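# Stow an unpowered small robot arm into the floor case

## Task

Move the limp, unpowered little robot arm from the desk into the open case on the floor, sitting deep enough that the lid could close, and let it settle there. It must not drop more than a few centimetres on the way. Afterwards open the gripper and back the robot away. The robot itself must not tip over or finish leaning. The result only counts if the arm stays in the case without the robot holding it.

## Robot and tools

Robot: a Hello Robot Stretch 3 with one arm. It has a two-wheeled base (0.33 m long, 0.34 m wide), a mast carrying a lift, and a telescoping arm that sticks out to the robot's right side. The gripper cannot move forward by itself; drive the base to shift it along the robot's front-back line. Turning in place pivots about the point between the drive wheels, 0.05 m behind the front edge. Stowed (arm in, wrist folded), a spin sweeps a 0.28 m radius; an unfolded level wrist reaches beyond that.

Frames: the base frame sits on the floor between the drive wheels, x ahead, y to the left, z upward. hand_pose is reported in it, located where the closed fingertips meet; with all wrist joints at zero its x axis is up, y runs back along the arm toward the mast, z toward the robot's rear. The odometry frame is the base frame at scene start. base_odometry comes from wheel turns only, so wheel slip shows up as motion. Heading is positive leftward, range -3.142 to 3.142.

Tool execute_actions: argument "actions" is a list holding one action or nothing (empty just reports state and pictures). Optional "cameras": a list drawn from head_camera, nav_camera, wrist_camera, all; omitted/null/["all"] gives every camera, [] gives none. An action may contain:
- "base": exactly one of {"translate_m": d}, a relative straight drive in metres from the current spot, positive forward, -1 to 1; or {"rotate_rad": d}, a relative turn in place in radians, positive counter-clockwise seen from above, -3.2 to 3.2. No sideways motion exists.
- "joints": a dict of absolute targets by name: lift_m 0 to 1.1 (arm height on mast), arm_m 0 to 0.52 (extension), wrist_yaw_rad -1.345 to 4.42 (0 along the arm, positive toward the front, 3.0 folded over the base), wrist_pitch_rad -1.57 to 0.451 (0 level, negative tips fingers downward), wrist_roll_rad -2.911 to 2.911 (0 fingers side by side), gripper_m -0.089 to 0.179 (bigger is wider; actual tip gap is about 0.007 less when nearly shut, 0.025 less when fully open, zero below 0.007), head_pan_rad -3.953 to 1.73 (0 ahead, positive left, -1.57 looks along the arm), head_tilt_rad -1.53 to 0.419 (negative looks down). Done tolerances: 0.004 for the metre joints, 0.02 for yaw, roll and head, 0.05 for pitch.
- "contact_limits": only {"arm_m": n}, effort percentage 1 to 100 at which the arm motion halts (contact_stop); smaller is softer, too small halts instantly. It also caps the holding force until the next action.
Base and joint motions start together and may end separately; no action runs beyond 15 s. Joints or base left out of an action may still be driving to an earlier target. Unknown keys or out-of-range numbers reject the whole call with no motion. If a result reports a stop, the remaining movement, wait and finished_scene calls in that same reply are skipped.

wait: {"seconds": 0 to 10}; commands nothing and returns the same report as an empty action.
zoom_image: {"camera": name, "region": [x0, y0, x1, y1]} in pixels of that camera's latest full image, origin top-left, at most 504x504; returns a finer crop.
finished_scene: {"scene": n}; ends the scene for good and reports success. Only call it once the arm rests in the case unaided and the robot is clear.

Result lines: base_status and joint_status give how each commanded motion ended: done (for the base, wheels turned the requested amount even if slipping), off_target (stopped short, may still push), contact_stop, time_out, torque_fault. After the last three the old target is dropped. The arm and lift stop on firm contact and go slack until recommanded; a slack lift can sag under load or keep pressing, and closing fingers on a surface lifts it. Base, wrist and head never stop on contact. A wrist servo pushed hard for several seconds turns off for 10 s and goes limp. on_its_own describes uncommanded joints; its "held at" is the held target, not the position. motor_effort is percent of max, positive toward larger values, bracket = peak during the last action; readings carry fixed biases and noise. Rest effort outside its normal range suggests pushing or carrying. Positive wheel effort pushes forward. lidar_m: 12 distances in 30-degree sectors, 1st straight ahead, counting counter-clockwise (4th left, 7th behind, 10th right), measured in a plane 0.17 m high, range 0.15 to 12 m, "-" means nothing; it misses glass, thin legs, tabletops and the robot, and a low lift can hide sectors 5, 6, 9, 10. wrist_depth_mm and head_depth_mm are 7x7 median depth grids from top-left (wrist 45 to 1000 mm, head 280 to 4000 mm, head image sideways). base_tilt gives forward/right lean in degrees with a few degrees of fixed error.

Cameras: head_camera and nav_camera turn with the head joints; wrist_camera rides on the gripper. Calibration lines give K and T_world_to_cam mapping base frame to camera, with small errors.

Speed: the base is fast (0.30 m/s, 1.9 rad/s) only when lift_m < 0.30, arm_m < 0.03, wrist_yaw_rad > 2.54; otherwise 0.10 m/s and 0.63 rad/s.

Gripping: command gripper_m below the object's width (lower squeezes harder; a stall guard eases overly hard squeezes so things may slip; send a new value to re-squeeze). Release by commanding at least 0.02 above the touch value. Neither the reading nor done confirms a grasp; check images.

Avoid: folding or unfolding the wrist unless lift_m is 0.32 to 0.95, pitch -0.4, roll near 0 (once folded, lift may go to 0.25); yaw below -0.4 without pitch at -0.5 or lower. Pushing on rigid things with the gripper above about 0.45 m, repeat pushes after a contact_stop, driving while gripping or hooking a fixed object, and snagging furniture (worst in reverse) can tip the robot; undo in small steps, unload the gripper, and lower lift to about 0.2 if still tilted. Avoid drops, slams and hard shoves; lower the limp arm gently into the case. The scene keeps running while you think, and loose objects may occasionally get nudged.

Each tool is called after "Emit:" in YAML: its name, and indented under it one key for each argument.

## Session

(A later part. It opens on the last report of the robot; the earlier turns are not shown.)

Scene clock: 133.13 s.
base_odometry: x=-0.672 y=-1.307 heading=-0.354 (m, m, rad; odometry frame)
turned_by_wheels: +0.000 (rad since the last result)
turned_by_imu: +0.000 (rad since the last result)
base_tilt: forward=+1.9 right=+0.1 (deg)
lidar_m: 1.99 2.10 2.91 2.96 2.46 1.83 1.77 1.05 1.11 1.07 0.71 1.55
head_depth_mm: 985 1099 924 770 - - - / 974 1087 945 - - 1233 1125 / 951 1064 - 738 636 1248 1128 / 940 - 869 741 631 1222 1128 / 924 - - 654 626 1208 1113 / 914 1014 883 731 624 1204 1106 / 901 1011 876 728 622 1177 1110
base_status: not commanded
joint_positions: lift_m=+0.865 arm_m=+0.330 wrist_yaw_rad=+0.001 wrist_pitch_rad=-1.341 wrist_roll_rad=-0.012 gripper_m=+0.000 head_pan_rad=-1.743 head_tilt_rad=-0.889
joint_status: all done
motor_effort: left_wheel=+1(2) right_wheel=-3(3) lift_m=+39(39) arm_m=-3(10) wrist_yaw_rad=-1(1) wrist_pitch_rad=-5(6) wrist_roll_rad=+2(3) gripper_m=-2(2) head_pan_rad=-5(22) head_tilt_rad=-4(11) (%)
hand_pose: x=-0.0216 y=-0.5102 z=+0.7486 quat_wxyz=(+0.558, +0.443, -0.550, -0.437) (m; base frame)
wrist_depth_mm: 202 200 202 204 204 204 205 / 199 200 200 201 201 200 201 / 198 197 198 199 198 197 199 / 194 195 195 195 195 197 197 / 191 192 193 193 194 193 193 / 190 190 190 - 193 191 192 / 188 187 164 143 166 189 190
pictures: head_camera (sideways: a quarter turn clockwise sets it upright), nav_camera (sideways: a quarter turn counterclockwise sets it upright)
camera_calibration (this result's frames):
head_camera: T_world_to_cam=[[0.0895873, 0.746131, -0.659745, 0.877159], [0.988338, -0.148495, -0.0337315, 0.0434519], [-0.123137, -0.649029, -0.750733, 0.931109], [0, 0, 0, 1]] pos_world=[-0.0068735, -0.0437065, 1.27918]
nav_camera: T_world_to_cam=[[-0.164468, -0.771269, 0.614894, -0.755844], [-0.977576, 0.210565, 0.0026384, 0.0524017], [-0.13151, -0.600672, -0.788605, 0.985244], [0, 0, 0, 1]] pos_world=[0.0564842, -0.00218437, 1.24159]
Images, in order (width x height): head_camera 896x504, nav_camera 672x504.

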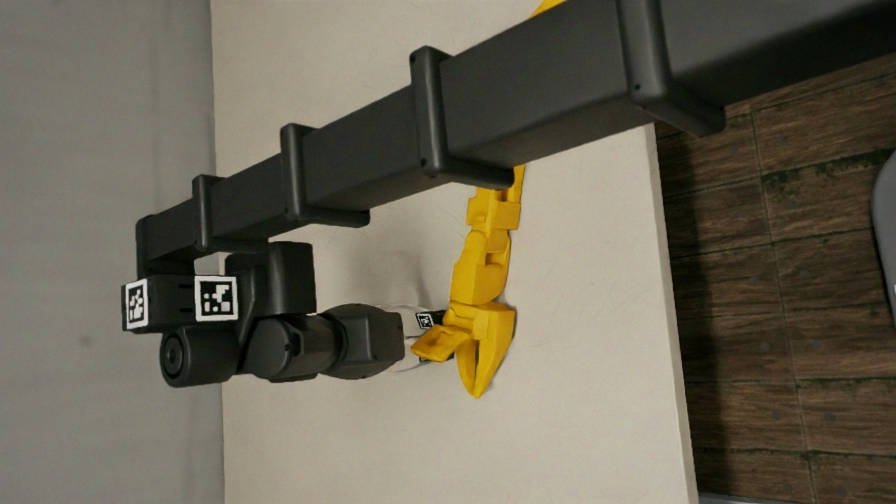

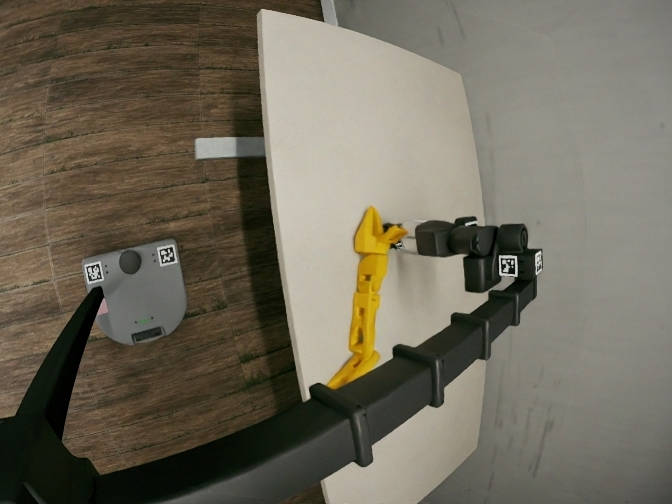

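Emit:
execute_actions:
  actions:
    - {"joints":{"arm_m":0.36,"lift_m":1.1,"wrist_pitch_rad":-1.5}}
  cameras: []

Emit:
execute_actions:
  actions:
    - {"base":{"translate_m":-0.27},"joints":{"arm_m":0.22,"gripper_m":0.15,"head_pan_rad":-1.6,"head_tilt_rad":-1.05}}

Scene clock: 143.77 s.
base_odometry: x=-0.672 y=-1.307 heading=-0.354 (m, m, rad; odometry frame)
turned_by_wheels: +0.000 (rad since the last result)
turned_by_imu: +0.000 (rad since the last result)
base_tilt: forward=+2.1 right=-0.1 (deg)
lidar_m: 1.99 2.10 2.92 2.96 2.46 1.83 1.77 1.04 1.10 1.07 0.71 1.55
head_depth_mm: 988 1104 923 757 618 1286 1138 / 971 1085 916 753 640 1254 1133 / 955 1074 907 746 635 1248 1129 / 937 1059 901 740 633 1227 1129 / 932 1048 879 738 621 1208 1115 / - 1024 886 734 623 1213 1109 / 899 1011 878 729 620 1175 1109
base_status: not commanded
joint_positions: lift_m=+1.100 arm_m=+0.360 wrist_yaw_rad=+0.001 wrist_pitch_rad=-1.496 wrist_roll_rad=-0.012 gripper_m=+0.000 head_pan_rad=-1.743 head_tilt_rad=-0.889
joint_status: all done
motor_effort: left_wheel=+0(2) right_wheel=-1(3) lift_m=+39(43) arm_m=+3(4) wrist_yaw_rad=-1(1) wrist_pitch_rad=-2(5) wrist_roll_rad=+2(2) gripper_m=-1(2) head_pan_rad=-5(5) head_tilt_rad=-4(4) (%)
hand_pose: x=-0.0216 y=-0.4996 z=+0.9809 quat_wxyz=(+0.522, +0.484, -0.514, -0.478) (m; base frame)
wrist_depth_mm: 404 403 402 402 405 404 405 / 410 416 407 408 408 411 415 / 415 418 415 417 415 412 418 / 418 422 419 415 419 414 419 / 428 417 421 416 425 424 422 / 429 429 429 - 373 416 427 / 432 435 434 434 432 432 431
pictures: none
No camera images: the call's "cameras" was empty. Leave "cameras" out to get every camera's image.

Scene clock: 147.60 s.
base_odometry: x=-0.925 y=-1.214 heading=-0.354 (m, m, rad; odometry frame)
turned_by_wheels: +0.000 (rad since the last result)
turned_by_imu: +0.001 (rad since the last result)
base_tilt: forward=+2.0 right=-0.1 (deg)
lidar_m: 2.26 2.39 3.04 3.11 2.08 1.55 1.50 0.83 0.84 1.06 0.87 0.89
head_depth_mm: 986 902 770 668 622 1219 1112 / 988 909 755 665 549 1221 1125 / 988 893 759 660 545 1214 - / - 882 753 646 610 1221 - / 973 876 747 630 609 1202 1094 / 963 889 738 625 1274 1194 1088 / 960 861 739 624 1261 1190 1086
base_status: done
joint_positions: lift_m=+1.100 arm_m=+0.220 wrist_yaw_rad=+0.001 wrist_pitch_rad=-1.497 wrist_roll_rad=-0.012 gripper_m=+0.150 head_pan_rad=-1.607 head_tilt_rad=-1.037
joint_status: all done
motor_effort: left_wheel=+0(2) right_wheel=+0(5) lift_m=+39(39) arm_m=-3(2) wrist_yaw_rad=-1(1) wrist_pitch_rad=-2(2) wrist_roll_rad=+2(2) gripper_m=+1(84) head_pan_rad=+4(21) head_tilt_rad=-4(15) (%)
hand_pose: x=-0.0216 y=-0.3602 z=+0.9809 quat_wxyz=(+0.522, +0.484, -0.514, -0.478) (m; base frame)
wrist_depth_mm: 410 403 407 405 403 404 400 / 411 415 405 409 410 409 413 / 359 368 414 417 412 411 418 / 416 420 414 421 415 420 423 / 423 425 421 427 426 427 423 / - - - 424 385 - 438 / - - - - 376 - -
pictures: head_camera (sideways: a quarter turn clockwise sets it upright), nav_camera (sideways: a quarter turn counterclockwise sets it upright), wrist_camera
camera_calibration (this result's frames):
head_camera: T_world_to_cam=[[-0.00923824, 0.84056, -0.541639, 0.723886], [0.999517, -0.00831842, -0.029957, 0.0384635], [-0.0296863, -0.541654, -0.840077, 1.0467], [0, 0, 0, 1]] pos_world=[-0.00068482, -0.041199, 1.27255]
nav_camera: T_world_to_cam=[[-0.0612859, -0.86859, 0.491727, -0.596016], [-0.997134, 0.0751743, 0.00851172, 0.0448757], [-0.0443584, -0.489796, -0.870708, 1.09144], [0, 0, 0, 1]] pos_world=[0.0566343, 0.0135159, 1.24302]
wrist_camera: T_world_to_cam=[[-0.998061, -0.0611308, -0.0116738, -0.0259554], [-0.0618931, 0.994602, 0.0832875, 0.314469], [0.00651935, 0.0838485, -0.996457, 1.16712], [0, 0, 0, 1]] pos_world=[-0.0140505, -0.412219, 1.13649]
Images, in order (width x height): head_camera 896x504, nav_camera 672x504, wrist_camera 644x364.

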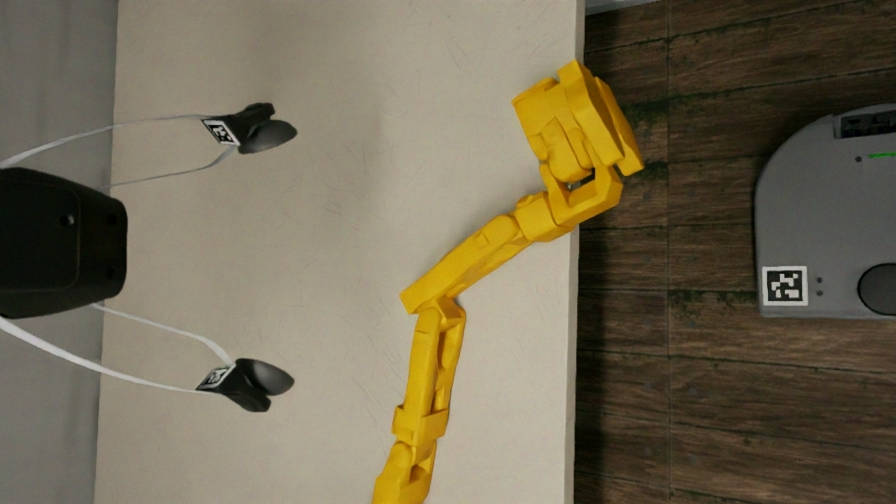

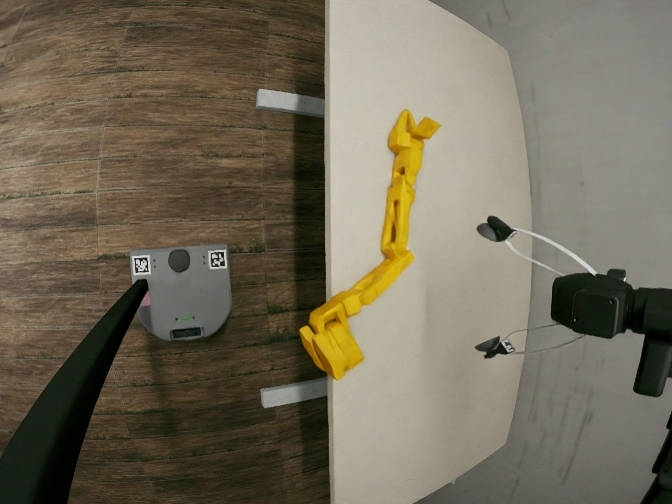

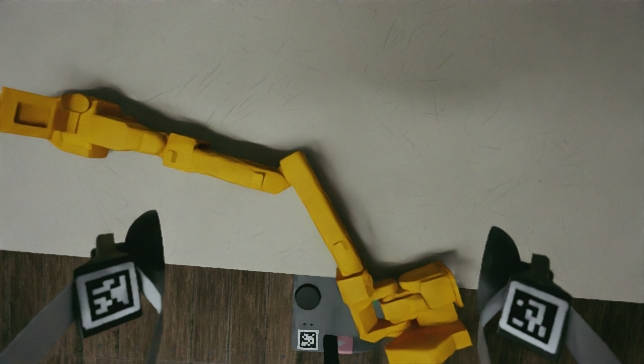

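Emit:
execute_actions:
  actions:
    - {"joints":{"arm_m":0.18,"gripper_m":0.1,"wrist_roll_rad":0.46,"lift_m":0.95}}
  cameras: ["head_camera","wrist_camera"]

Scene clock: 154.60 s.
base_odometry: x=-0.925 y=-1.214 heading=-0.354 (m, m, rad; odometry frame)
turned_by_wheels: +0.000 (rad since the last result)
turned_by_imu: +0.001 (rad since the last result)
base_tilt: forward=+2.1 right=-0.1 (deg)
lidar_m: 2.26 2.39 3.05 3.10 2.08 1.55 1.50 0.83 0.85 1.06 0.87 0.89
head_depth_mm: - - 777 669 624 1228 1112 / - - 763 666 547 1220 1124 / - - 760 670 547 1215 - / - - - 639 611 1219 - / 968 875 749 628 609 1205 1097 / 965 870 745 626 1269 1194 1084 / 957 860 740 625 1267 1192 1083
base_status: not commanded
joint_positions: lift_m=+0.950 arm_m=+0.180 wrist_yaw_rad=+0.001 wrist_pitch_rad=-1.497 wrist_roll_rad=+0.453 gripper_m=+0.100 head_pan_rad=-1.607 head_tilt_rad=-1.037
joint_status: all done
motor_effort: left_wheel=+0(1) right_wheel=-1(1) lift_m=+30(34) arm_m=-2(3) wrist_yaw_rad=-1(1) wrist_pitch_rad=-2(2) wrist_roll_rad=+3(1) gripper_m=+1(82) head_pan_rad=+4(3) head_tilt_rad=-5(4) (%)
hand_pose: x=-0.0217 y=-0.3201 z=+0.8315 quat_wxyz=(+0.389, +0.361, -0.621, -0.577) (m; base frame)
wrist_depth_mm: 270 267 265 262 261 257 253 / 274 271 269 265 263 261 257 / 275 273 269 269 264 264 261 / 235 224 219 217 269 264 260 / 282 282 277 275 259 224 216 / 287 286 283 281 220 223 205 / 292 291 - - - 227 195
pictures: head_camera (sideways: a quarter turn clockwise sets it upright), wrist_camera
camera_calibration (this result's frames):
head_camera: T_world_to_cam=[[-0.00924681, 0.840575, -0.541616, 0.723855], [0.999517, -0.00830674, -0.0299563, 0.0384625], [-0.0296796, -0.541631, -0.840092, 1.04672], [0, 0, 0, 1]] pos_world=[-0.000684344, -0.0411983, 1.27255]
wrist_camera: T_world_to_cam=[[-0.918883, 0.391967, -0.0448907, 0.149093], [0.387152, 0.917746, 0.0886388, 0.2677], [0.0759418, 0.0640692, -0.995052, 1.00893], [0, 0, 0, 1]] pos_world=[-0.0432619, -0.368762, 0.986905]
Images, in order (width x height): head_camera 896x504, wrist_camera 644x364.

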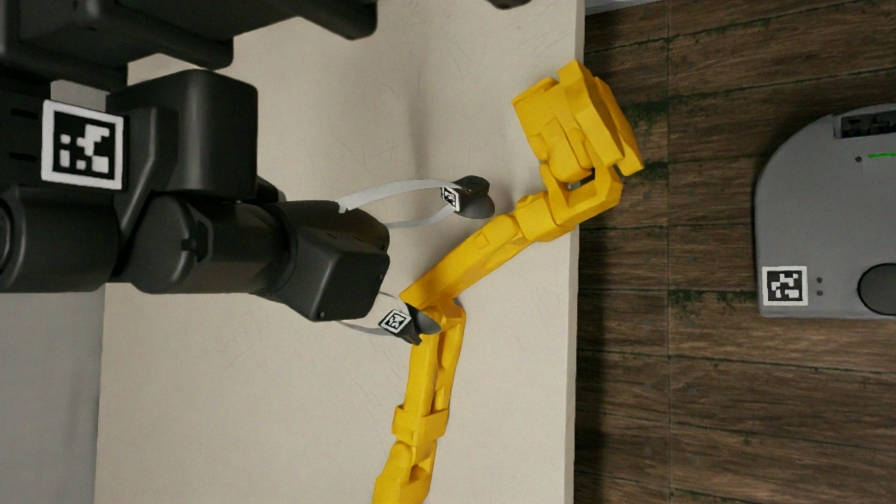

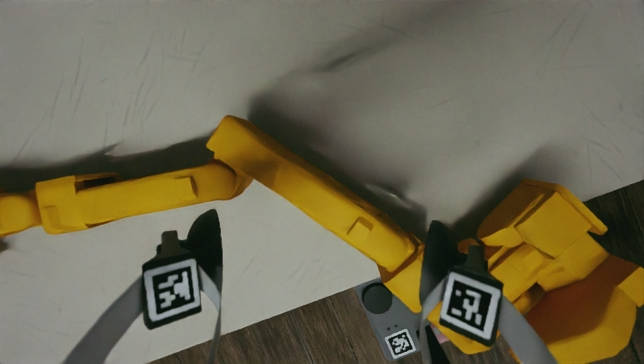

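Emit:
execute_actions:
  actions:
    - {"joints":{"arm_m":0.195,"wrist_roll_rad":-0.5,"lift_m":0.93}}
  cameras: ["head_camera","wrist_camera"]

Scene clock: 157.83 s.
base_odometry: x=-0.925 y=-1.214 heading=-0.354 (m, m, rad; odometry frame)
turned_by_wheels: +0.000 (rad since the last result)
turned_by_imu: +0.000 (rad since the last result)
base_tilt: forward=+2.0 right=-0.1 (deg)
lidar_m: 2.26 2.37 3.04 3.12 2.08 1.55 1.50 0.83 0.85 1.06 0.87 0.89
head_depth_mm: - - 757 657 1295 1231 1112 / - - 762 665 547 1227 1121 / - - 759 655 546 1215 - / - - - 646 609 1217 - / 973 902 740 628 609 1205 1084 / 963 871 743 624 1264 1200 1087 / 959 861 737 623 1267 1191 1086
base_status: not commanded
joint_positions: lift_m=+0.930 arm_m=+0.195 wrist_yaw_rad=+0.001 wrist_pitch_rad=-1.497 wrist_roll_rad=-0.493 gripper_m=+0.100 head_pan_rad=-1.607 head_tilt_rad=-1.037
joint_status: all done
motor_effort: left_wheel=+1(1) right_wheel=-1(1) lift_m=+30(29) arm_m=+3(2) wrist_yaw_rad=-1(1) wrist_pitch_rad=-2(2) wrist_roll_rad=-3(6) gripper_m=+1(1) head_pan_rad=+4(3) head_tilt_rad=-5(5) (%)
hand_pose: x=-0.0216 y=-0.3345 z=+0.8115 quat_wxyz=(+0.629, +0.585, -0.375, -0.349) (m; base frame)
wrist_depth_mm: 235 186 239 242 245 248 249 / 238 240 188 245 250 250 253 / 243 243 245 194 250 254 258 / 912 247 247 198 254 259 260 / 940 936 254 254 259 260 264 / 933 970 256 256 262 265 265 / 943 961 - 205 267 270 273
pictures: head_camera (sideways: a quarter turn clockwise sets it upright), wrist_camera
camera_calibration (this result's frames):
head_camera: T_world_to_cam=[[-0.00924671, 0.840575, -0.541616, 0.723855], [0.999517, -0.00830686, -0.0299563, 0.0384625], [-0.0296796, -0.541631, -0.840092, 1.04672], [0, 0, 0, 1]] pos_world=[-0.000684349, -0.0411983, 1.27255]
wrist_camera: T_world_to_cam=[[-0.857062, -0.514772, 0.0213116, -0.201747], [-0.510881, 0.854481, 0.0941417, 0.237641], [-0.0666718, 0.0697976, -0.995331, 0.989012], [0, 0, 0, 1]] pos_world=[0.0144356, -0.375945, 0.966321]
Images, in order (width x height): head_camera 896x504, wrist_camera 644x364.

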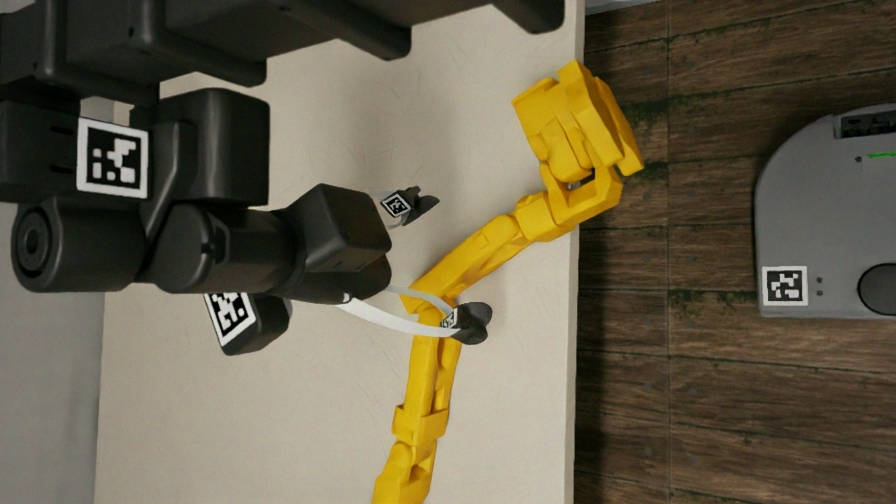

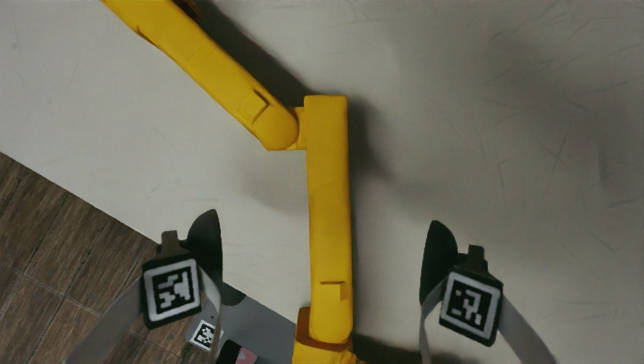

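Emit:
execute_actions:
  actions:
    - {"joints":{"lift_m":0.86}}
  cameras: []

Emit:
execute_actions:
  actions:
    - {"joints":{"gripper_m":-0.03}}
  cameras: ["wrist_camera"]

Emit:
execute_actions:
  actions:
    - {"joints":{"lift_m":0.9}}
  cameras: ["head_camera","nav_camera"]

Scene clock: 161.73 s.
base_odometry: x=-0.925 y=-1.214 heading=-0.354 (m, m, rad; odometry frame)
turned_by_wheels: +0.000 (rad since the last result)
turned_by_imu: +0.000 (rad since the last result)
base_tilt: forward=+1.9 right=-0.1 (deg)
lidar_m: 2.26 2.38 3.05 3.13 2.08 1.54 1.50 0.83 0.85 1.06 0.87 0.90
head_depth_mm: 986 932 - - - 1207 1103 / 986 - - 665 546 1219 1123 / 972 - - 660 545 1218 - / 977 943 - 602 610 1219 - / 974 878 769 630 606 1209 1094 / 964 870 744 626 1268 1194 1090 / 959 863 739 623 1267 1195 1084
base_status: not commanded
joint_positions: lift_m=+0.860 arm_m=+0.195 wrist_yaw_rad=+0.001 wrist_pitch_rad=-1.497 wrist_roll_rad=-0.493 gripper_m=+0.100 head_pan_rad=-1.607 head_tilt_rad=-1.037
joint_status: all done
motor_effort: left_wheel=+1(0) right_wheel=+0(1) lift_m=+30(30) arm_m=+3(3) wrist_yaw_rad=-1(1) wrist_pitch_rad=-2(2) wrist_roll_rad=-3(3) gripper_m=+1(1) head_pan_rad=+4(3) head_tilt_rad=-5(5) (%)
hand_pose: x=-0.0216 y=-0.3345 z=+0.7416 quat_wxyz=(+0.629, +0.585, -0.375, -0.349) (m; base frame)
wrist_depth_mm: 171 117 172 176 178 179 180 / 173 173 117 123 180 182 184 / 176 176 127 124 182 184 186 / 177 178 181 126 185 186 188 / 179 181 184 125 187 189 190 / 908 183 186 123 189 192 193 / 913 912 188 124 191 195 196
pictures: none
No camera images: the call's "cameras" was empty. Leave "cameras" out to get every camera's image.

Scene clock: 163.53 s.
base_odometry: x=-0.925 y=-1.214 heading=-0.354 (m, m, rad; odometry frame)
turned_by_wheels: +0.000 (rad since the last result)
turned_by_imu: +0.001 (rad since the last result)
base_tilt: forward=+2.0 right=-0.1 (deg)
lidar_m: 2.26 2.38 3.06 3.13 2.07 1.55 1.50 0.83 0.85 1.06 0.87 0.89
head_depth_mm: 985 929 - - - - 1104 / 985 - - 665 541 1219 1123 / 974 - - 659 542 1209 - / 981 938 - 579 600 1215 - / 972 875 780 622 608 1204 1088 / 963 870 745 627 1271 1195 1091 / 958 861 741 623 1264 1195 1084
base_status: not commanded
joint_positions: lift_m=+0.860 arm_m=+0.195 wrist_yaw_rad=-0.001 wrist_pitch_rad=-1.512 wrist_roll_rad=-0.495 gripper_m=-0.029 head_pan_rad=-1.607 head_tilt_rad=-1.037
joint_status: all done
motor_effort: left_wheel=+3(2) right_wheel=-9(11) lift_m=+31(30) arm_m=+3(3) wrist_yaw_rad=+1(1) wrist_pitch_rad=+6(7) wrist_roll_rad=-2(3) gripper_m=-27(100) head_pan_rad=+4(3) head_tilt_rad=-5(5) (%)
hand_pose: x=-0.0216 y=-0.3307 z=+0.7417 quat_wxyz=(+0.625, +0.589, -0.373, -0.352) (m; base frame)
wrist_depth_mm: 171 114 174 176 176 177 179 / 174 174 117 119 178 180 181 / 177 177 125 121 182 182 184 / 179 179 181 122 183 185 186 / 532 182 183 122 186 188 190 / 890 545 - 121 189 191 192 / 906 884 189 124 193 194 196
pictures: wrist_camera
camera_calibration (this result's frames):
wrist_camera: T_world_to_cam=[[-0.856973, -0.515173, 0.013934, -0.192987], [-0.511014, 0.852937, 0.106599, 0.231284], [-0.0668019, 0.0842322, -0.994204, 0.923125], [0, 0, 0, 1]] pos_world=[0.0144717, -0.37445, 0.89581]
Images, in order (width x height): wrist_camera 644x364.

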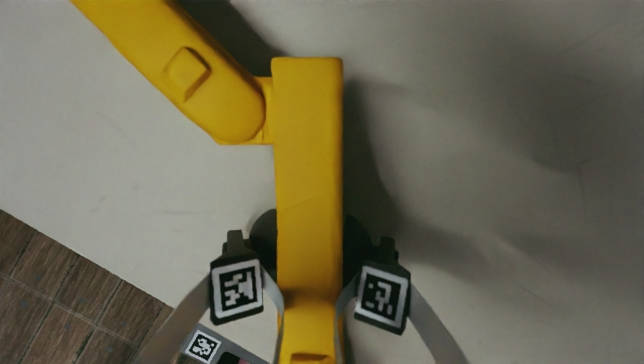

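Scene clock: 165.07 s.
base_odometry: x=-0.925 y=-1.214 heading=-0.354 (m, m, rad; odometry frame)
turned_by_wheels: +0.000 (rad since the last result)
turned_by_imu: +0.000 (rad since the last result)
base_tilt: forward=+2.0 right=-0.1 (deg)
lidar_m: 2.26 2.38 3.03 3.13 2.07 1.55 1.50 0.83 0.85 1.06 0.87 0.89
head_depth_mm: 961 - - - 1300 1223 1114 / 943 - 737 663 494 1216 1123 / 939 - 744 662 507 1216 - / 960 - - 534 610 1219 - / 971 877 730 620 609 1206 1094 / 962 870 743 616 1273 1196 1089 / 955 862 737 626 1265 1191 1085
base_status: not commanded
joint_positions: lift_m=+0.900 arm_m=+0.195 wrist_yaw_rad=+0.000 wrist_pitch_rad=-1.500 wrist_roll_rad=-0.500 gripper_m=-0.023 head_pan_rad=-1.607 head_tilt_rad=-1.037
joint_status: all done
on_its_own: gripper_m is held at -0.024, not at your -0.030, by its stall guard, which is still easing
motor_effort: left_wheel=+1(3) right_wheel=-1(9) lift_m=+45(46) arm_m=+3(3) wrist_yaw_rad=+0(1) wrist_pitch_rad=+0(7) wrist_roll_rad=+0(2) gripper_m=-21(27) head_pan_rad=+4(4) head_tilt_rad=-5(5) (%)
hand_pose: x=-0.0216 y=-0.3337 z=+0.7811 quat_wxyz=(+0.629, +0.586, -0.373, -0.348) (m; base frame)
wrist_depth_mm: 207 129 210 212 216 215 219 / 210 212 125 126 219 220 222 / 212 213 137 126 219 224 225 / 215 216 220 127 224 226 228 / 912 221 223 124 227 228 231 / 916 942 224 122 231 232 235 / 943 949 - 122 235 233 236
pictures: head_camera (sideways: a quarter turn clockwise sets it upright), nav_camera (sideways: a quarter turn counterclockwise sets it upright)
camera_calibration (this result's frames):
head_camera: T_world_to_cam=[[-0.00931445, 0.840575, -0.541616, 0.723856], [0.999517, -0.00822631, -0.0299563, 0.0384625], [-0.029636, -0.541633, -0.840092, 1.04672], [0, 0, 0, 1]] pos_world=[-0.000681029, -0.0411988, 1.27255]
nav_camera: T_world_to_cam=[[-0.0612071, -0.86861, 0.491702, -0.595985], [-0.997141, 0.075083, 0.00851281, 0.0448743], [-0.0443128, -0.489776, -0.870722, 1.09146], [0, 0, 0, 1]] pos_world=[0.0566331, 0.0135222, 1.24302]
Images, in order (width x height): head_camera 896x504, nav_camera 672x504.

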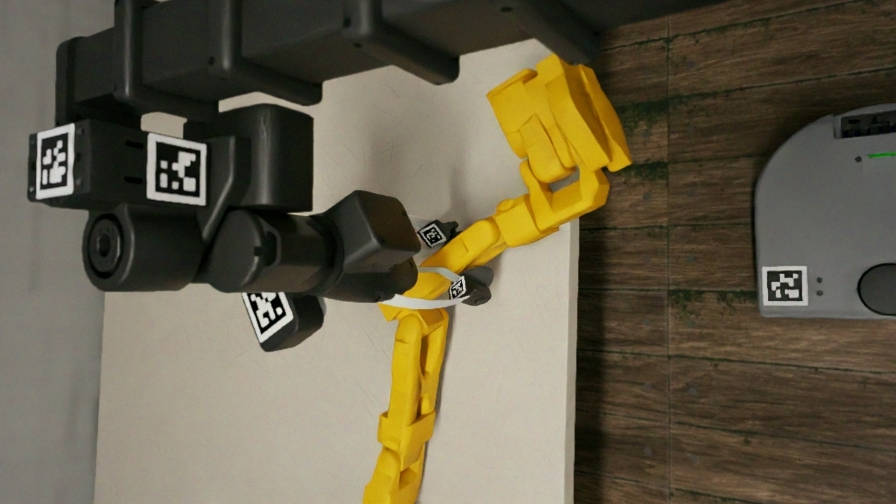

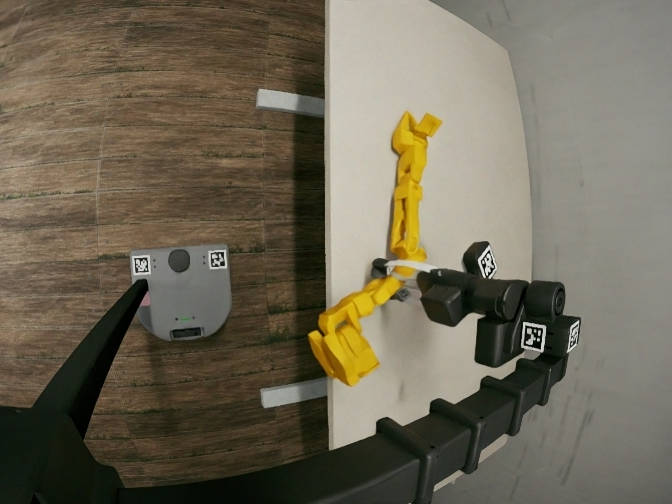

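Emit:
execute_actions:
  actions:
    - {"joints":{"lift_m":1.05,"arm_m":0.1}}
  cameras: ["nav_camera"]

Emit:
execute_actions:
  actions:
    - {"joints":{"wrist_pitch_rad":-0.9,"head_tilt_rad":-0.7}}
  cameras: ["nav_camera"]

Emit:
execute_actions:
  actions:
    - {"joints":{"wrist_pitch_rad":-0.3}}

Scene clock: 174.23 s.
base_odometry: x=-0.925 y=-1.214 heading=-0.354 (m, m, rad; odometry frame)
turned_by_wheels: +0.000 (rad since the last result)
turned_by_imu: +0.001 (rad since the last result)
base_tilt: forward=+2.0 right=-0.1 (deg)
lidar_m: 2.26 2.38 3.04 3.12 2.08 1.54 1.50 0.83 0.85 1.06 0.87 0.90
head_depth_mm: - 883 771 670 312 1192 1112 / - 879 752 665 332 1171 1119 / - - - 650 323 1197 - / - - - 361 610 1214 - / 970 - 748 432 608 1203 1093 / 965 851 742 615 1265 1196 1084 / 957 863 740 611 1265 1189 1087
base_status: not commanded
joint_positions: lift_m=+1.050 arm_m=+0.100 wrist_yaw_rad=+0.000 wrist_pitch_rad=-1.500 wrist_roll_rad=-0.500 gripper_m=-0.018 head_pan_rad=-1.607 head_tilt_rad=-1.037
joint_status: all done
on_its_own: gripper_m is held at -0.019, not at your -0.030, by its stall guard, which is not easing now
motor_effort: left_wheel=+1(0) right_wheel=-1(1) lift_m=+45(46) arm_m=-3(2) wrist_yaw_rad=+0(0) wrist_pitch_rad=+0(0) wrist_roll_rad=+0(0) gripper_m=-19(19) head_pan_rad=+4(4) head_tilt_rad=-4(5) (%)
hand_pose: x=-0.0216 y=-0.2394 z=+0.9311 quat_wxyz=(+0.629, +0.587, -0.373, -0.348) (m; base frame)
wrist_depth_mm: - 136 352 356 358 362 364 / - - 129 130 364 368 372 / - - - 128 368 377 374 / - - - 128 374 378 378 / - - - 125 384 383 392 / - - - 122 - 391 401 / - - - 123 - - 398
pictures: nav_camera (sideways: a quarter turn counterclockwise sets it upright)
camera_calibration (this result's frames):
nav_camera: T_world_to_cam=[[-0.061207, -0.868613, 0.491697, -0.595978], [-0.997141, 0.0750827, 0.00851305, 0.044874], [-0.0443125, -0.48977, -0.870725, 1.09146], [0, 0, 0, 1]] pos_world=[0.0566331, 0.0135225, 1.24302]
Images, in order (width x height): nav_camera 672x504.

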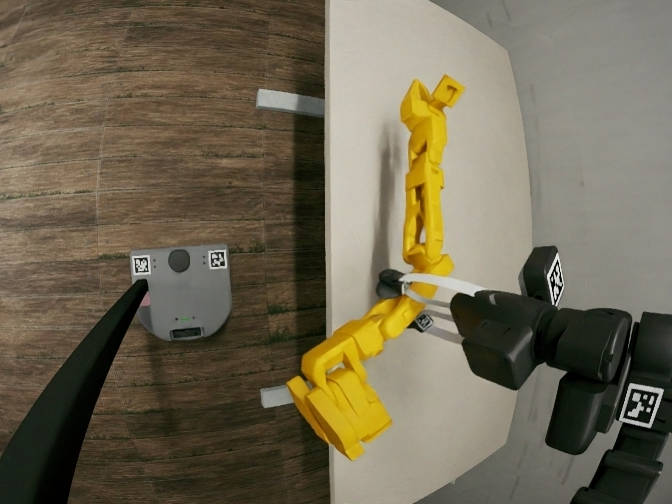

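Scene clock: 175.43 s.
base_odometry: x=-0.925 y=-1.214 heading=-0.354 (m, m, rad; odometry frame)
turned_by_wheels: +0.000 (rad since the last result)
turned_by_imu: +0.000 (rad since the last result)
base_tilt: forward=+1.9 right=+0.0 (deg)
lidar_m: 2.26 2.39 3.05 3.14 2.08 1.55 1.50 0.83 0.85 1.06 0.87 0.89
head_depth_mm: - - - 874 378 577 564 / - - - 863 397 373 559 / 865 - - - 404 582 556 / 860 - - - 688 606 554 / 875 983 - 465 721 603 552 / 873 984 1074 816 719 600 549 / 873 981 1084 809 717 596 546
base_status: not commanded
joint_positions: lift_m=+1.050 arm_m=+0.100 wrist_yaw_rad=-0.001 wrist_pitch_rad=-0.943 wrist_roll_rad=-0.512 gripper_m=-0.018 head_pan_rad=-1.607 head_tilt_rad=-0.705
joint_status: all done
on_its_own: gripper_m is held at -0.019, not at your -0.030, by its stall guard, which is not easing now
motor_effort: left_wheel=+1(0) right_wheel=+0(1) lift_m=+45(45) arm_m=-2(3) wrist_yaw_rad=+0(1) wrist_pitch_rad=+24(28) wrist_roll_rad=+6(6) gripper_m=-20(20) head_pan_rad=+3(4) head_tilt_rad=+1(15) (%)
hand_pose: x=-0.0216 y=-0.3762 z=+0.9668 quat_wxyz=(+0.769, +0.392, -0.450, -0.230) (m; base frame)
wrist_depth_mm: 422 154 501 575 646 684 625 / 400 418 141 504 582 651 693 / 381 405 147 138 550 612 685 / 360 385 420 135 501 560 635 / 342 364 394 127 475 516 581 / 329 352 - 123 453 487 547 / 817 332 361 121 409 459 502
pictures: nav_camera (sideways: a quarter turn counterclockwise sets it upright)
camera_calibration (this result's frames):
nav_camera: T_world_to_cam=[[-0.0536938, -0.66099, 0.748471, -0.930585], [-0.997122, 0.0756739, -0.00470231, 0.062078], [-0.0535315, -0.746569, -0.663151, 0.821614], [0, 0, 0, 1]] pos_world=[0.0559149, -0.0064137, 1.24166]
Images, in order (width x height): nav_camera 672x504.

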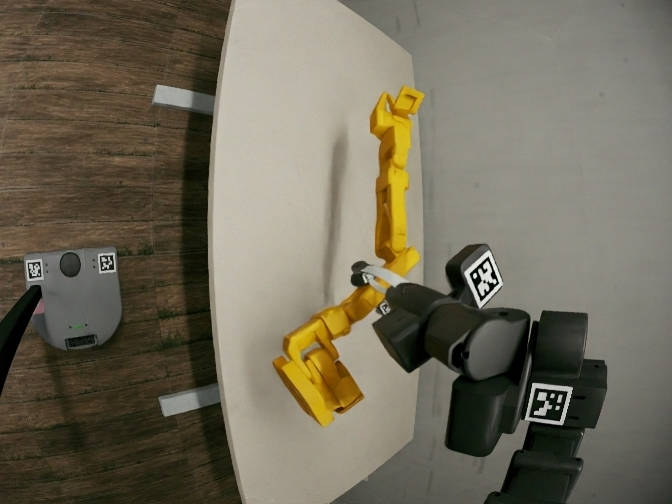

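Scene clock: 176.47 s.
base_odometry: x=-0.925 y=-1.214 heading=-0.354 (m, m, rad; odometry frame)
turned_by_wheels: +0.000 (rad since the last result)
turned_by_imu: +0.000 (rad since the last result)
base_tilt: forward=+2.0 right=+0.0 (deg)
lidar_m: 2.27 2.38 3.02 3.12 2.08 1.54 1.49 0.83 0.85 1.06 0.87 0.89
head_depth_mm: - - - 844 743 618 564 / - - - 419 736 614 560 / 867 - - 451 735 612 558 / 859 - - - 729 608 555 / 878 - 1097 908 724 603 552 / 877 963 461 843 721 601 550 / 872 976 1089 472 662 597 546
base_status: not commanded
joint_positions: lift_m=+1.050 arm_m=+0.100 wrist_yaw_rad=+0.000 wrist_pitch_rad=-0.368 wrist_roll_rad=-0.514 gripper_m=-0.018 head_pan_rad=-1.607 head_tilt_rad=-0.705
joint_status: wrist_pitch_rad off_target (ended at -0.368, target -0.300)
on_its_own: gripper_m is held at -0.019, not at your -0.030, by its stall guard, which is not easing now; wrist_pitch_rad is at rest, and its effort (+38) is outside its rest range (-20 to +32)
motor_effort: left_wheel=+0(0) right_wheel=-1(1) lift_m=+44(45) arm_m=-2(2) wrist_yaw_rad=+0(0) wrist_pitch_rad=+38(36) wrist_roll_rad=+7(7) gripper_m=-21(21) head_pan_rad=+4(4) head_tilt_rad=+0(1) (%)
hand_pose: x=-0.0216 y=-0.4757 z=+1.0737 quat_wxyz=(+0.849, +0.158, -0.495, -0.093) (m; base frame)
wrist_depth_mm: 758 720 693 657 619 598 571 / 716 758 722 138 667 632 602 / 602 664 134 134 716 678 647 / 512 136 181 132 756 717 681 / 138 174 627 126 811 762 733 / 407 481 - 122 844 812 763 / 388 419 484 121 653 827 823
pictures: head_camera (sideways: a quarter turn clockwise sets it upright), nav_camera (sideways: a quarter turn counterclockwise sets it upright), wrist_camera
camera_calibration (this result's frames):
head_camera: T_world_to_cam=[[-0.0173524, 0.618338, -0.785721, 1.04199], [0.999112, -0.0194521, -0.0373732, 0.0481357], [-0.0383932, -0.785672, -0.617451, 0.757239], [0, 0, 0, 1]] pos_world=[-0.000939156, -0.0484254, 1.28807]
nav_camera: T_world_to_cam=[[-0.0536929, -0.660966, 0.748492, -0.930613], [-0.997122, 0.0756737, -0.00470358, 0.0620797], [-0.0535323, -0.74659, -0.663127, 0.821583], [0, 0, 0, 1]] pos_world=[0.0559148, -0.00641562, 1.24166]
wrist_camera: T_world_to_cam=[[-0.846707, -0.20688, 0.490191, -0.636795], [-0.527505, 0.446688, -0.72264, 1.01632], [-0.069463, -0.870443, -0.487344, 0.267062], [0, 0, 0, 1]] pos_world=[0.0154843, -0.353254, 1.17673]
Images, in order (width x height): head_camera 896x504, nav_camera 672x504, wrist_camera 644x364.

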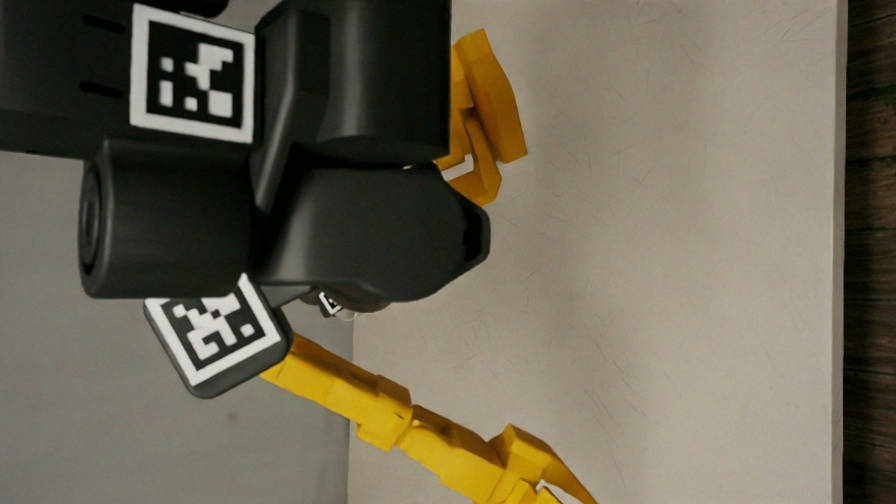

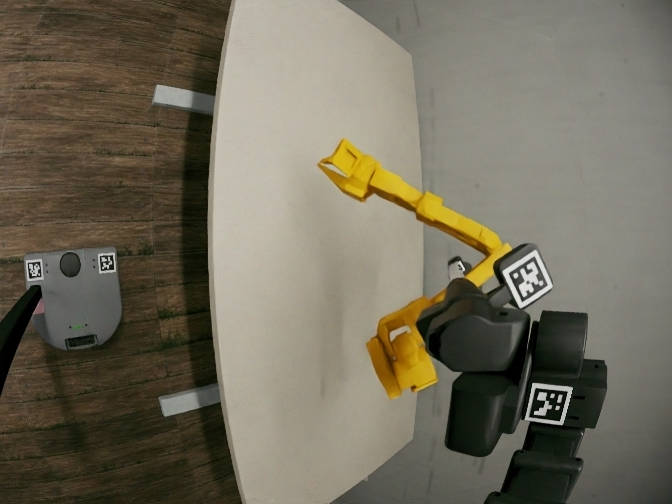

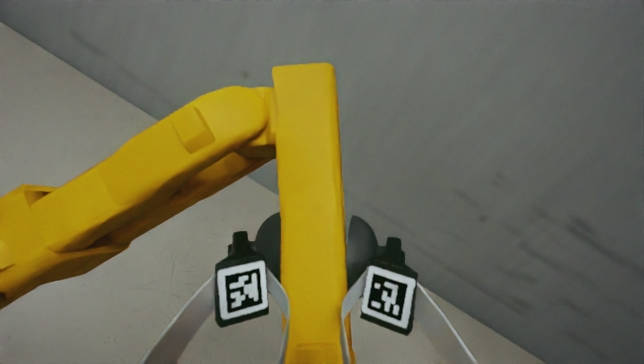

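It's folding. Roll toward vertical.

Emit:
execute_actions:
  actions:
    - {"joints":{"wrist_pitch_rad":-0.45,"wrist_roll_rad":-0.1,"lift_m":1.1}}
  cameras: ["nav_camera","wrist_camera"]

Emit:
execute_actions:
  actions:
    - {"joints":{"wrist_pitch_rad":-1.5}}

Scene clock: 180.20 s.
base_odometry: x=-0.925 y=-1.214 heading=-0.354 (m, m, rad; odometry frame)
turned_by_wheels: +0.000 (rad since the last result)
turned_by_imu: +0.000 (rad since the last result)
base_tilt: forward=+2.0 right=-0.1 (deg)
lidar_m: 2.26 2.38 3.05 3.13 2.08 1.55 1.50 0.83 0.85 1.06 0.87 0.90
head_depth_mm: - - 1136 935 743 620 564 / - - 1132 841 703 614 560 / - - 1129 423 694 610 557 / - - - 418 728 607 554 / 862 431 1106 906 726 605 551 / 874 965 442 902 722 601 549 / 874 978 426 857 717 596 546
base_status: not commanded
joint_positions: lift_m=+1.099 arm_m=+0.100 wrist_yaw_rad=+0.000 wrist_pitch_rad=-0.503 wrist_roll_rad=-0.123 gripper_m=-0.018 head_pan_rad=-1.607 head_tilt_rad=-0.705
joint_status: wrist_pitch_rad off_target (ended at -0.503, target -0.450); wrist_roll_rad off_target (ended at -0.123, target -0.100); the others done
on_its_own: gripper_m is held at -0.019, not at your -0.030, by its stall guard, which is not easing now
motor_effort: left_wheel=+0(1) right_wheel=+0(1) lift_m=+44(47) arm_m=-2(2) wrist_yaw_rad=+0(0) wrist_pitch_rad=+30(34) wrist_roll_rad=+11(17) gripper_m=-19(20) head_pan_rad=+3(3) head_tilt_rad=+0(1) (%)
hand_pose: x=-0.0215 y=-0.4581 z=+1.0933 quat_wxyz=(+0.726, +0.187, -0.641, -0.165) (m; base frame)
wrist_depth_mm: 704 702 673 660 639 624 610 / 791 756 728 129 713 694 668 / 825 796 128 129 766 757 732 / 685 130 174 129 839 834 803 / 136 143 643 125 739 758 816 / 140 527 571 123 640 654 682 / 463 486 498 123 532 566 597
pictures: nav_camera (sideways: a quarter turn counterclockwise sets it upright), wrist_camera
camera_calibration (this result's frames):
nav_camera: T_world_to_cam=[[-0.0536917, -0.660934, 0.748521, -0.93065], [-0.997122, 0.0756734, -0.0047053, 0.0620819], [-0.0535332, -0.746619, -0.663094, 0.821541], [0, 0, 0, 1]] pos_world=[0.0559148, -0.00641821, 1.24166]
wrist_camera: T_world_to_cam=[[-0.985334, -0.0964223, 0.140779, -0.213098], [-0.170312, 0.606454, -0.776664, 1.16256], [-0.0104886, -0.78925, -0.613982, 0.468849], [0, 0, 0, 1]] pos_world=[-0.00705666, -0.355551, 1.22079]
Images, in order (width x height): nav_camera 672x504, wrist_camera 644x364.

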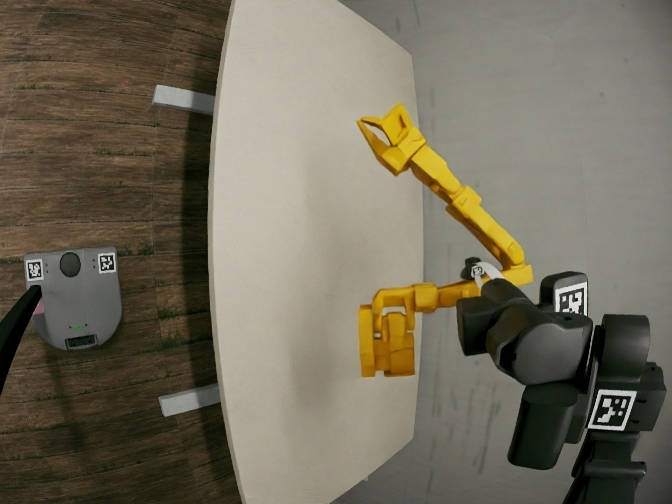

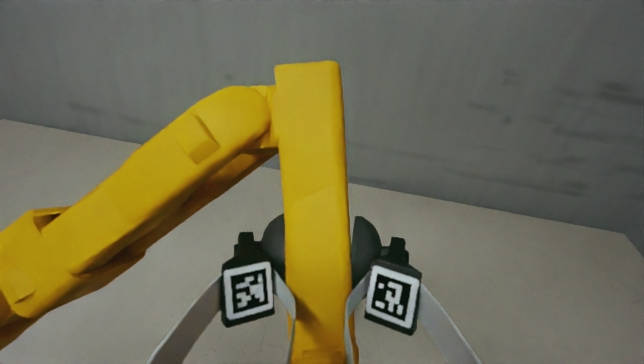

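Scene clock: 181.50 s.
base_odometry: x=-0.925 y=-1.214 heading=-0.354 (m, m, rad; odometry frame)
turned_by_wheels: +0.000 (rad since the last result)
turned_by_imu: +0.000 (rad since the last result)
base_tilt: forward=+2.0 right=+0.0 (deg)
lidar_m: 2.26 2.38 3.05 3.13 2.08 1.55 1.50 0.83 0.85 1.06 0.87 0.89
head_depth_mm: - - 1130 936 746 618 540 / - - 1127 931 740 615 332 / - - - - 735 599 313 / - - - - 326 309 303 / 875 981 1076 905 369 590 551 / 876 983 1092 905 663 587 549 / 876 982 1089 895 716 325 546
base_status: not commanded
joint_positions: lift_m=+1.099 arm_m=+0.100 wrist_yaw_rad=+0.001 wrist_pitch_rad=-1.489 wrist_roll_rad=-0.106 gripper_m=-0.018 head_pan_rad=-1.607 head_tilt_rad=-0.705
joint_status: all done
on_its_own: gripper_m is held at -0.019, not at your -0.030, by its stall guard, which is not easing now
motor_effort: left_wheel=+0(1) right_wheel=-1(1) lift_m=+44(44) arm_m=-2(2) wrist_yaw_rad=+0(1) wrist_pitch_rad=-6(31) wrist_roll_rad=+3(11) gripper_m=-20(20) head_pan_rad=+4(3) head_tilt_rad=+0(1) (%)
hand_pose: x=-0.0216 y=-0.2421 z=+0.9807 quat_wxyz=(+0.547, +0.504, -0.491, -0.453) (m; base frame)
wrist_depth_mm: 399 405 409 406 404 409 411 / 410 405 127 110 414 416 410 / 410 415 97 87 415 417 420 / - 107 102 99 417 429 426 / 151 131 - 111 - - - / 179 - - 122 - - - / - - - 147 222 - -
pictures: head_camera (sideways: a quarter turn clockwise sets it upright), nav_camera (sideways: a quarter turn counterclockwise sets it upright), wrist_camera
camera_calibration (this result's frames):
head_camera: T_world_to_cam=[[-0.0173614, 0.618085, -0.785919, 1.04225], [0.999112, -0.0194641, -0.0373785, 0.0481427], [-0.0384004, -0.78587, -0.617198, 0.75691], [0, 0, 0, 1]] pos_world=[-0.000939316, -0.0484299, 1.28809]
nav_camera: T_world_to_cam=[[-0.0536843, -0.660726, 0.748705, -0.93089], [-0.997122, 0.0756722, -0.00471637, 0.0620963], [-0.05354, -0.746803, -0.662886, 0.82127], [0, 0, 0, 1]] pos_world=[0.0559141, -0.00643497, 1.24166]
wrist_camera: T_world_to_cam=[[-0.988038, -0.154171, -0.00362688, -0.048932], [-0.153996, 0.985117, 0.0763573, 0.199598], [-0.00819918, 0.0760024, -0.997074, 1.15539], [0, 0, 0, 1]] pos_world=[-0.00813621, -0.291984, 1.13659]
Images, in order (width x height): head_camera 896x504, nav_camera 672x504, wrist_camera 644x364.

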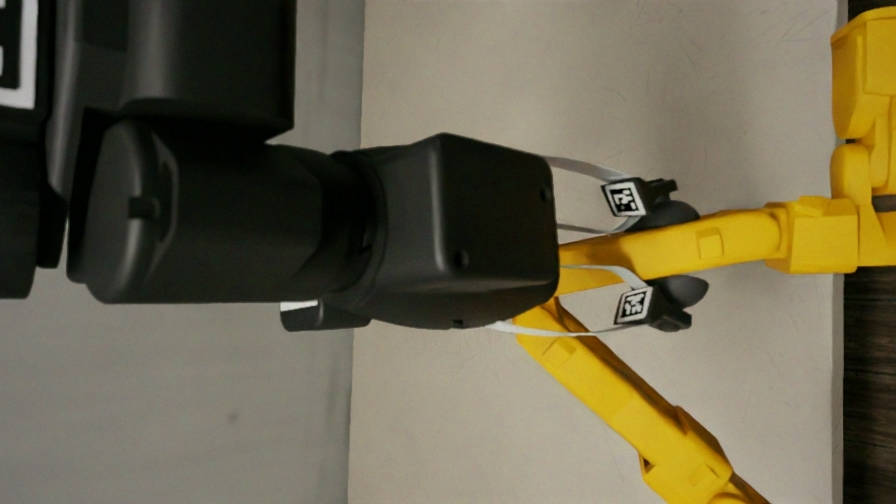

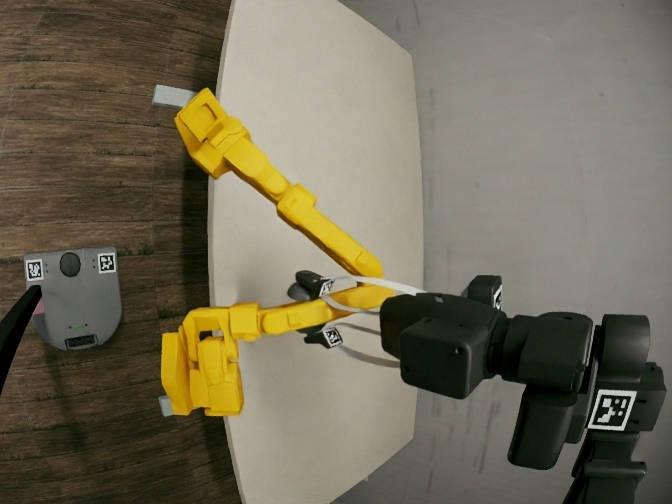

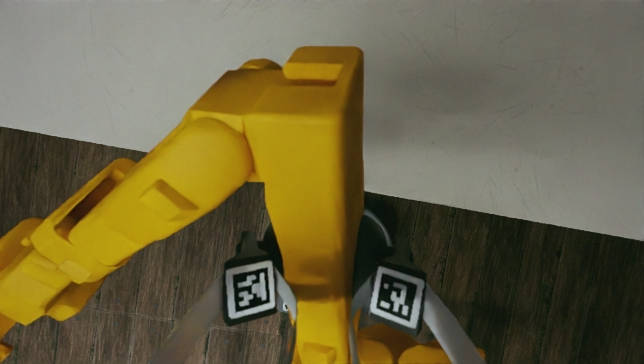

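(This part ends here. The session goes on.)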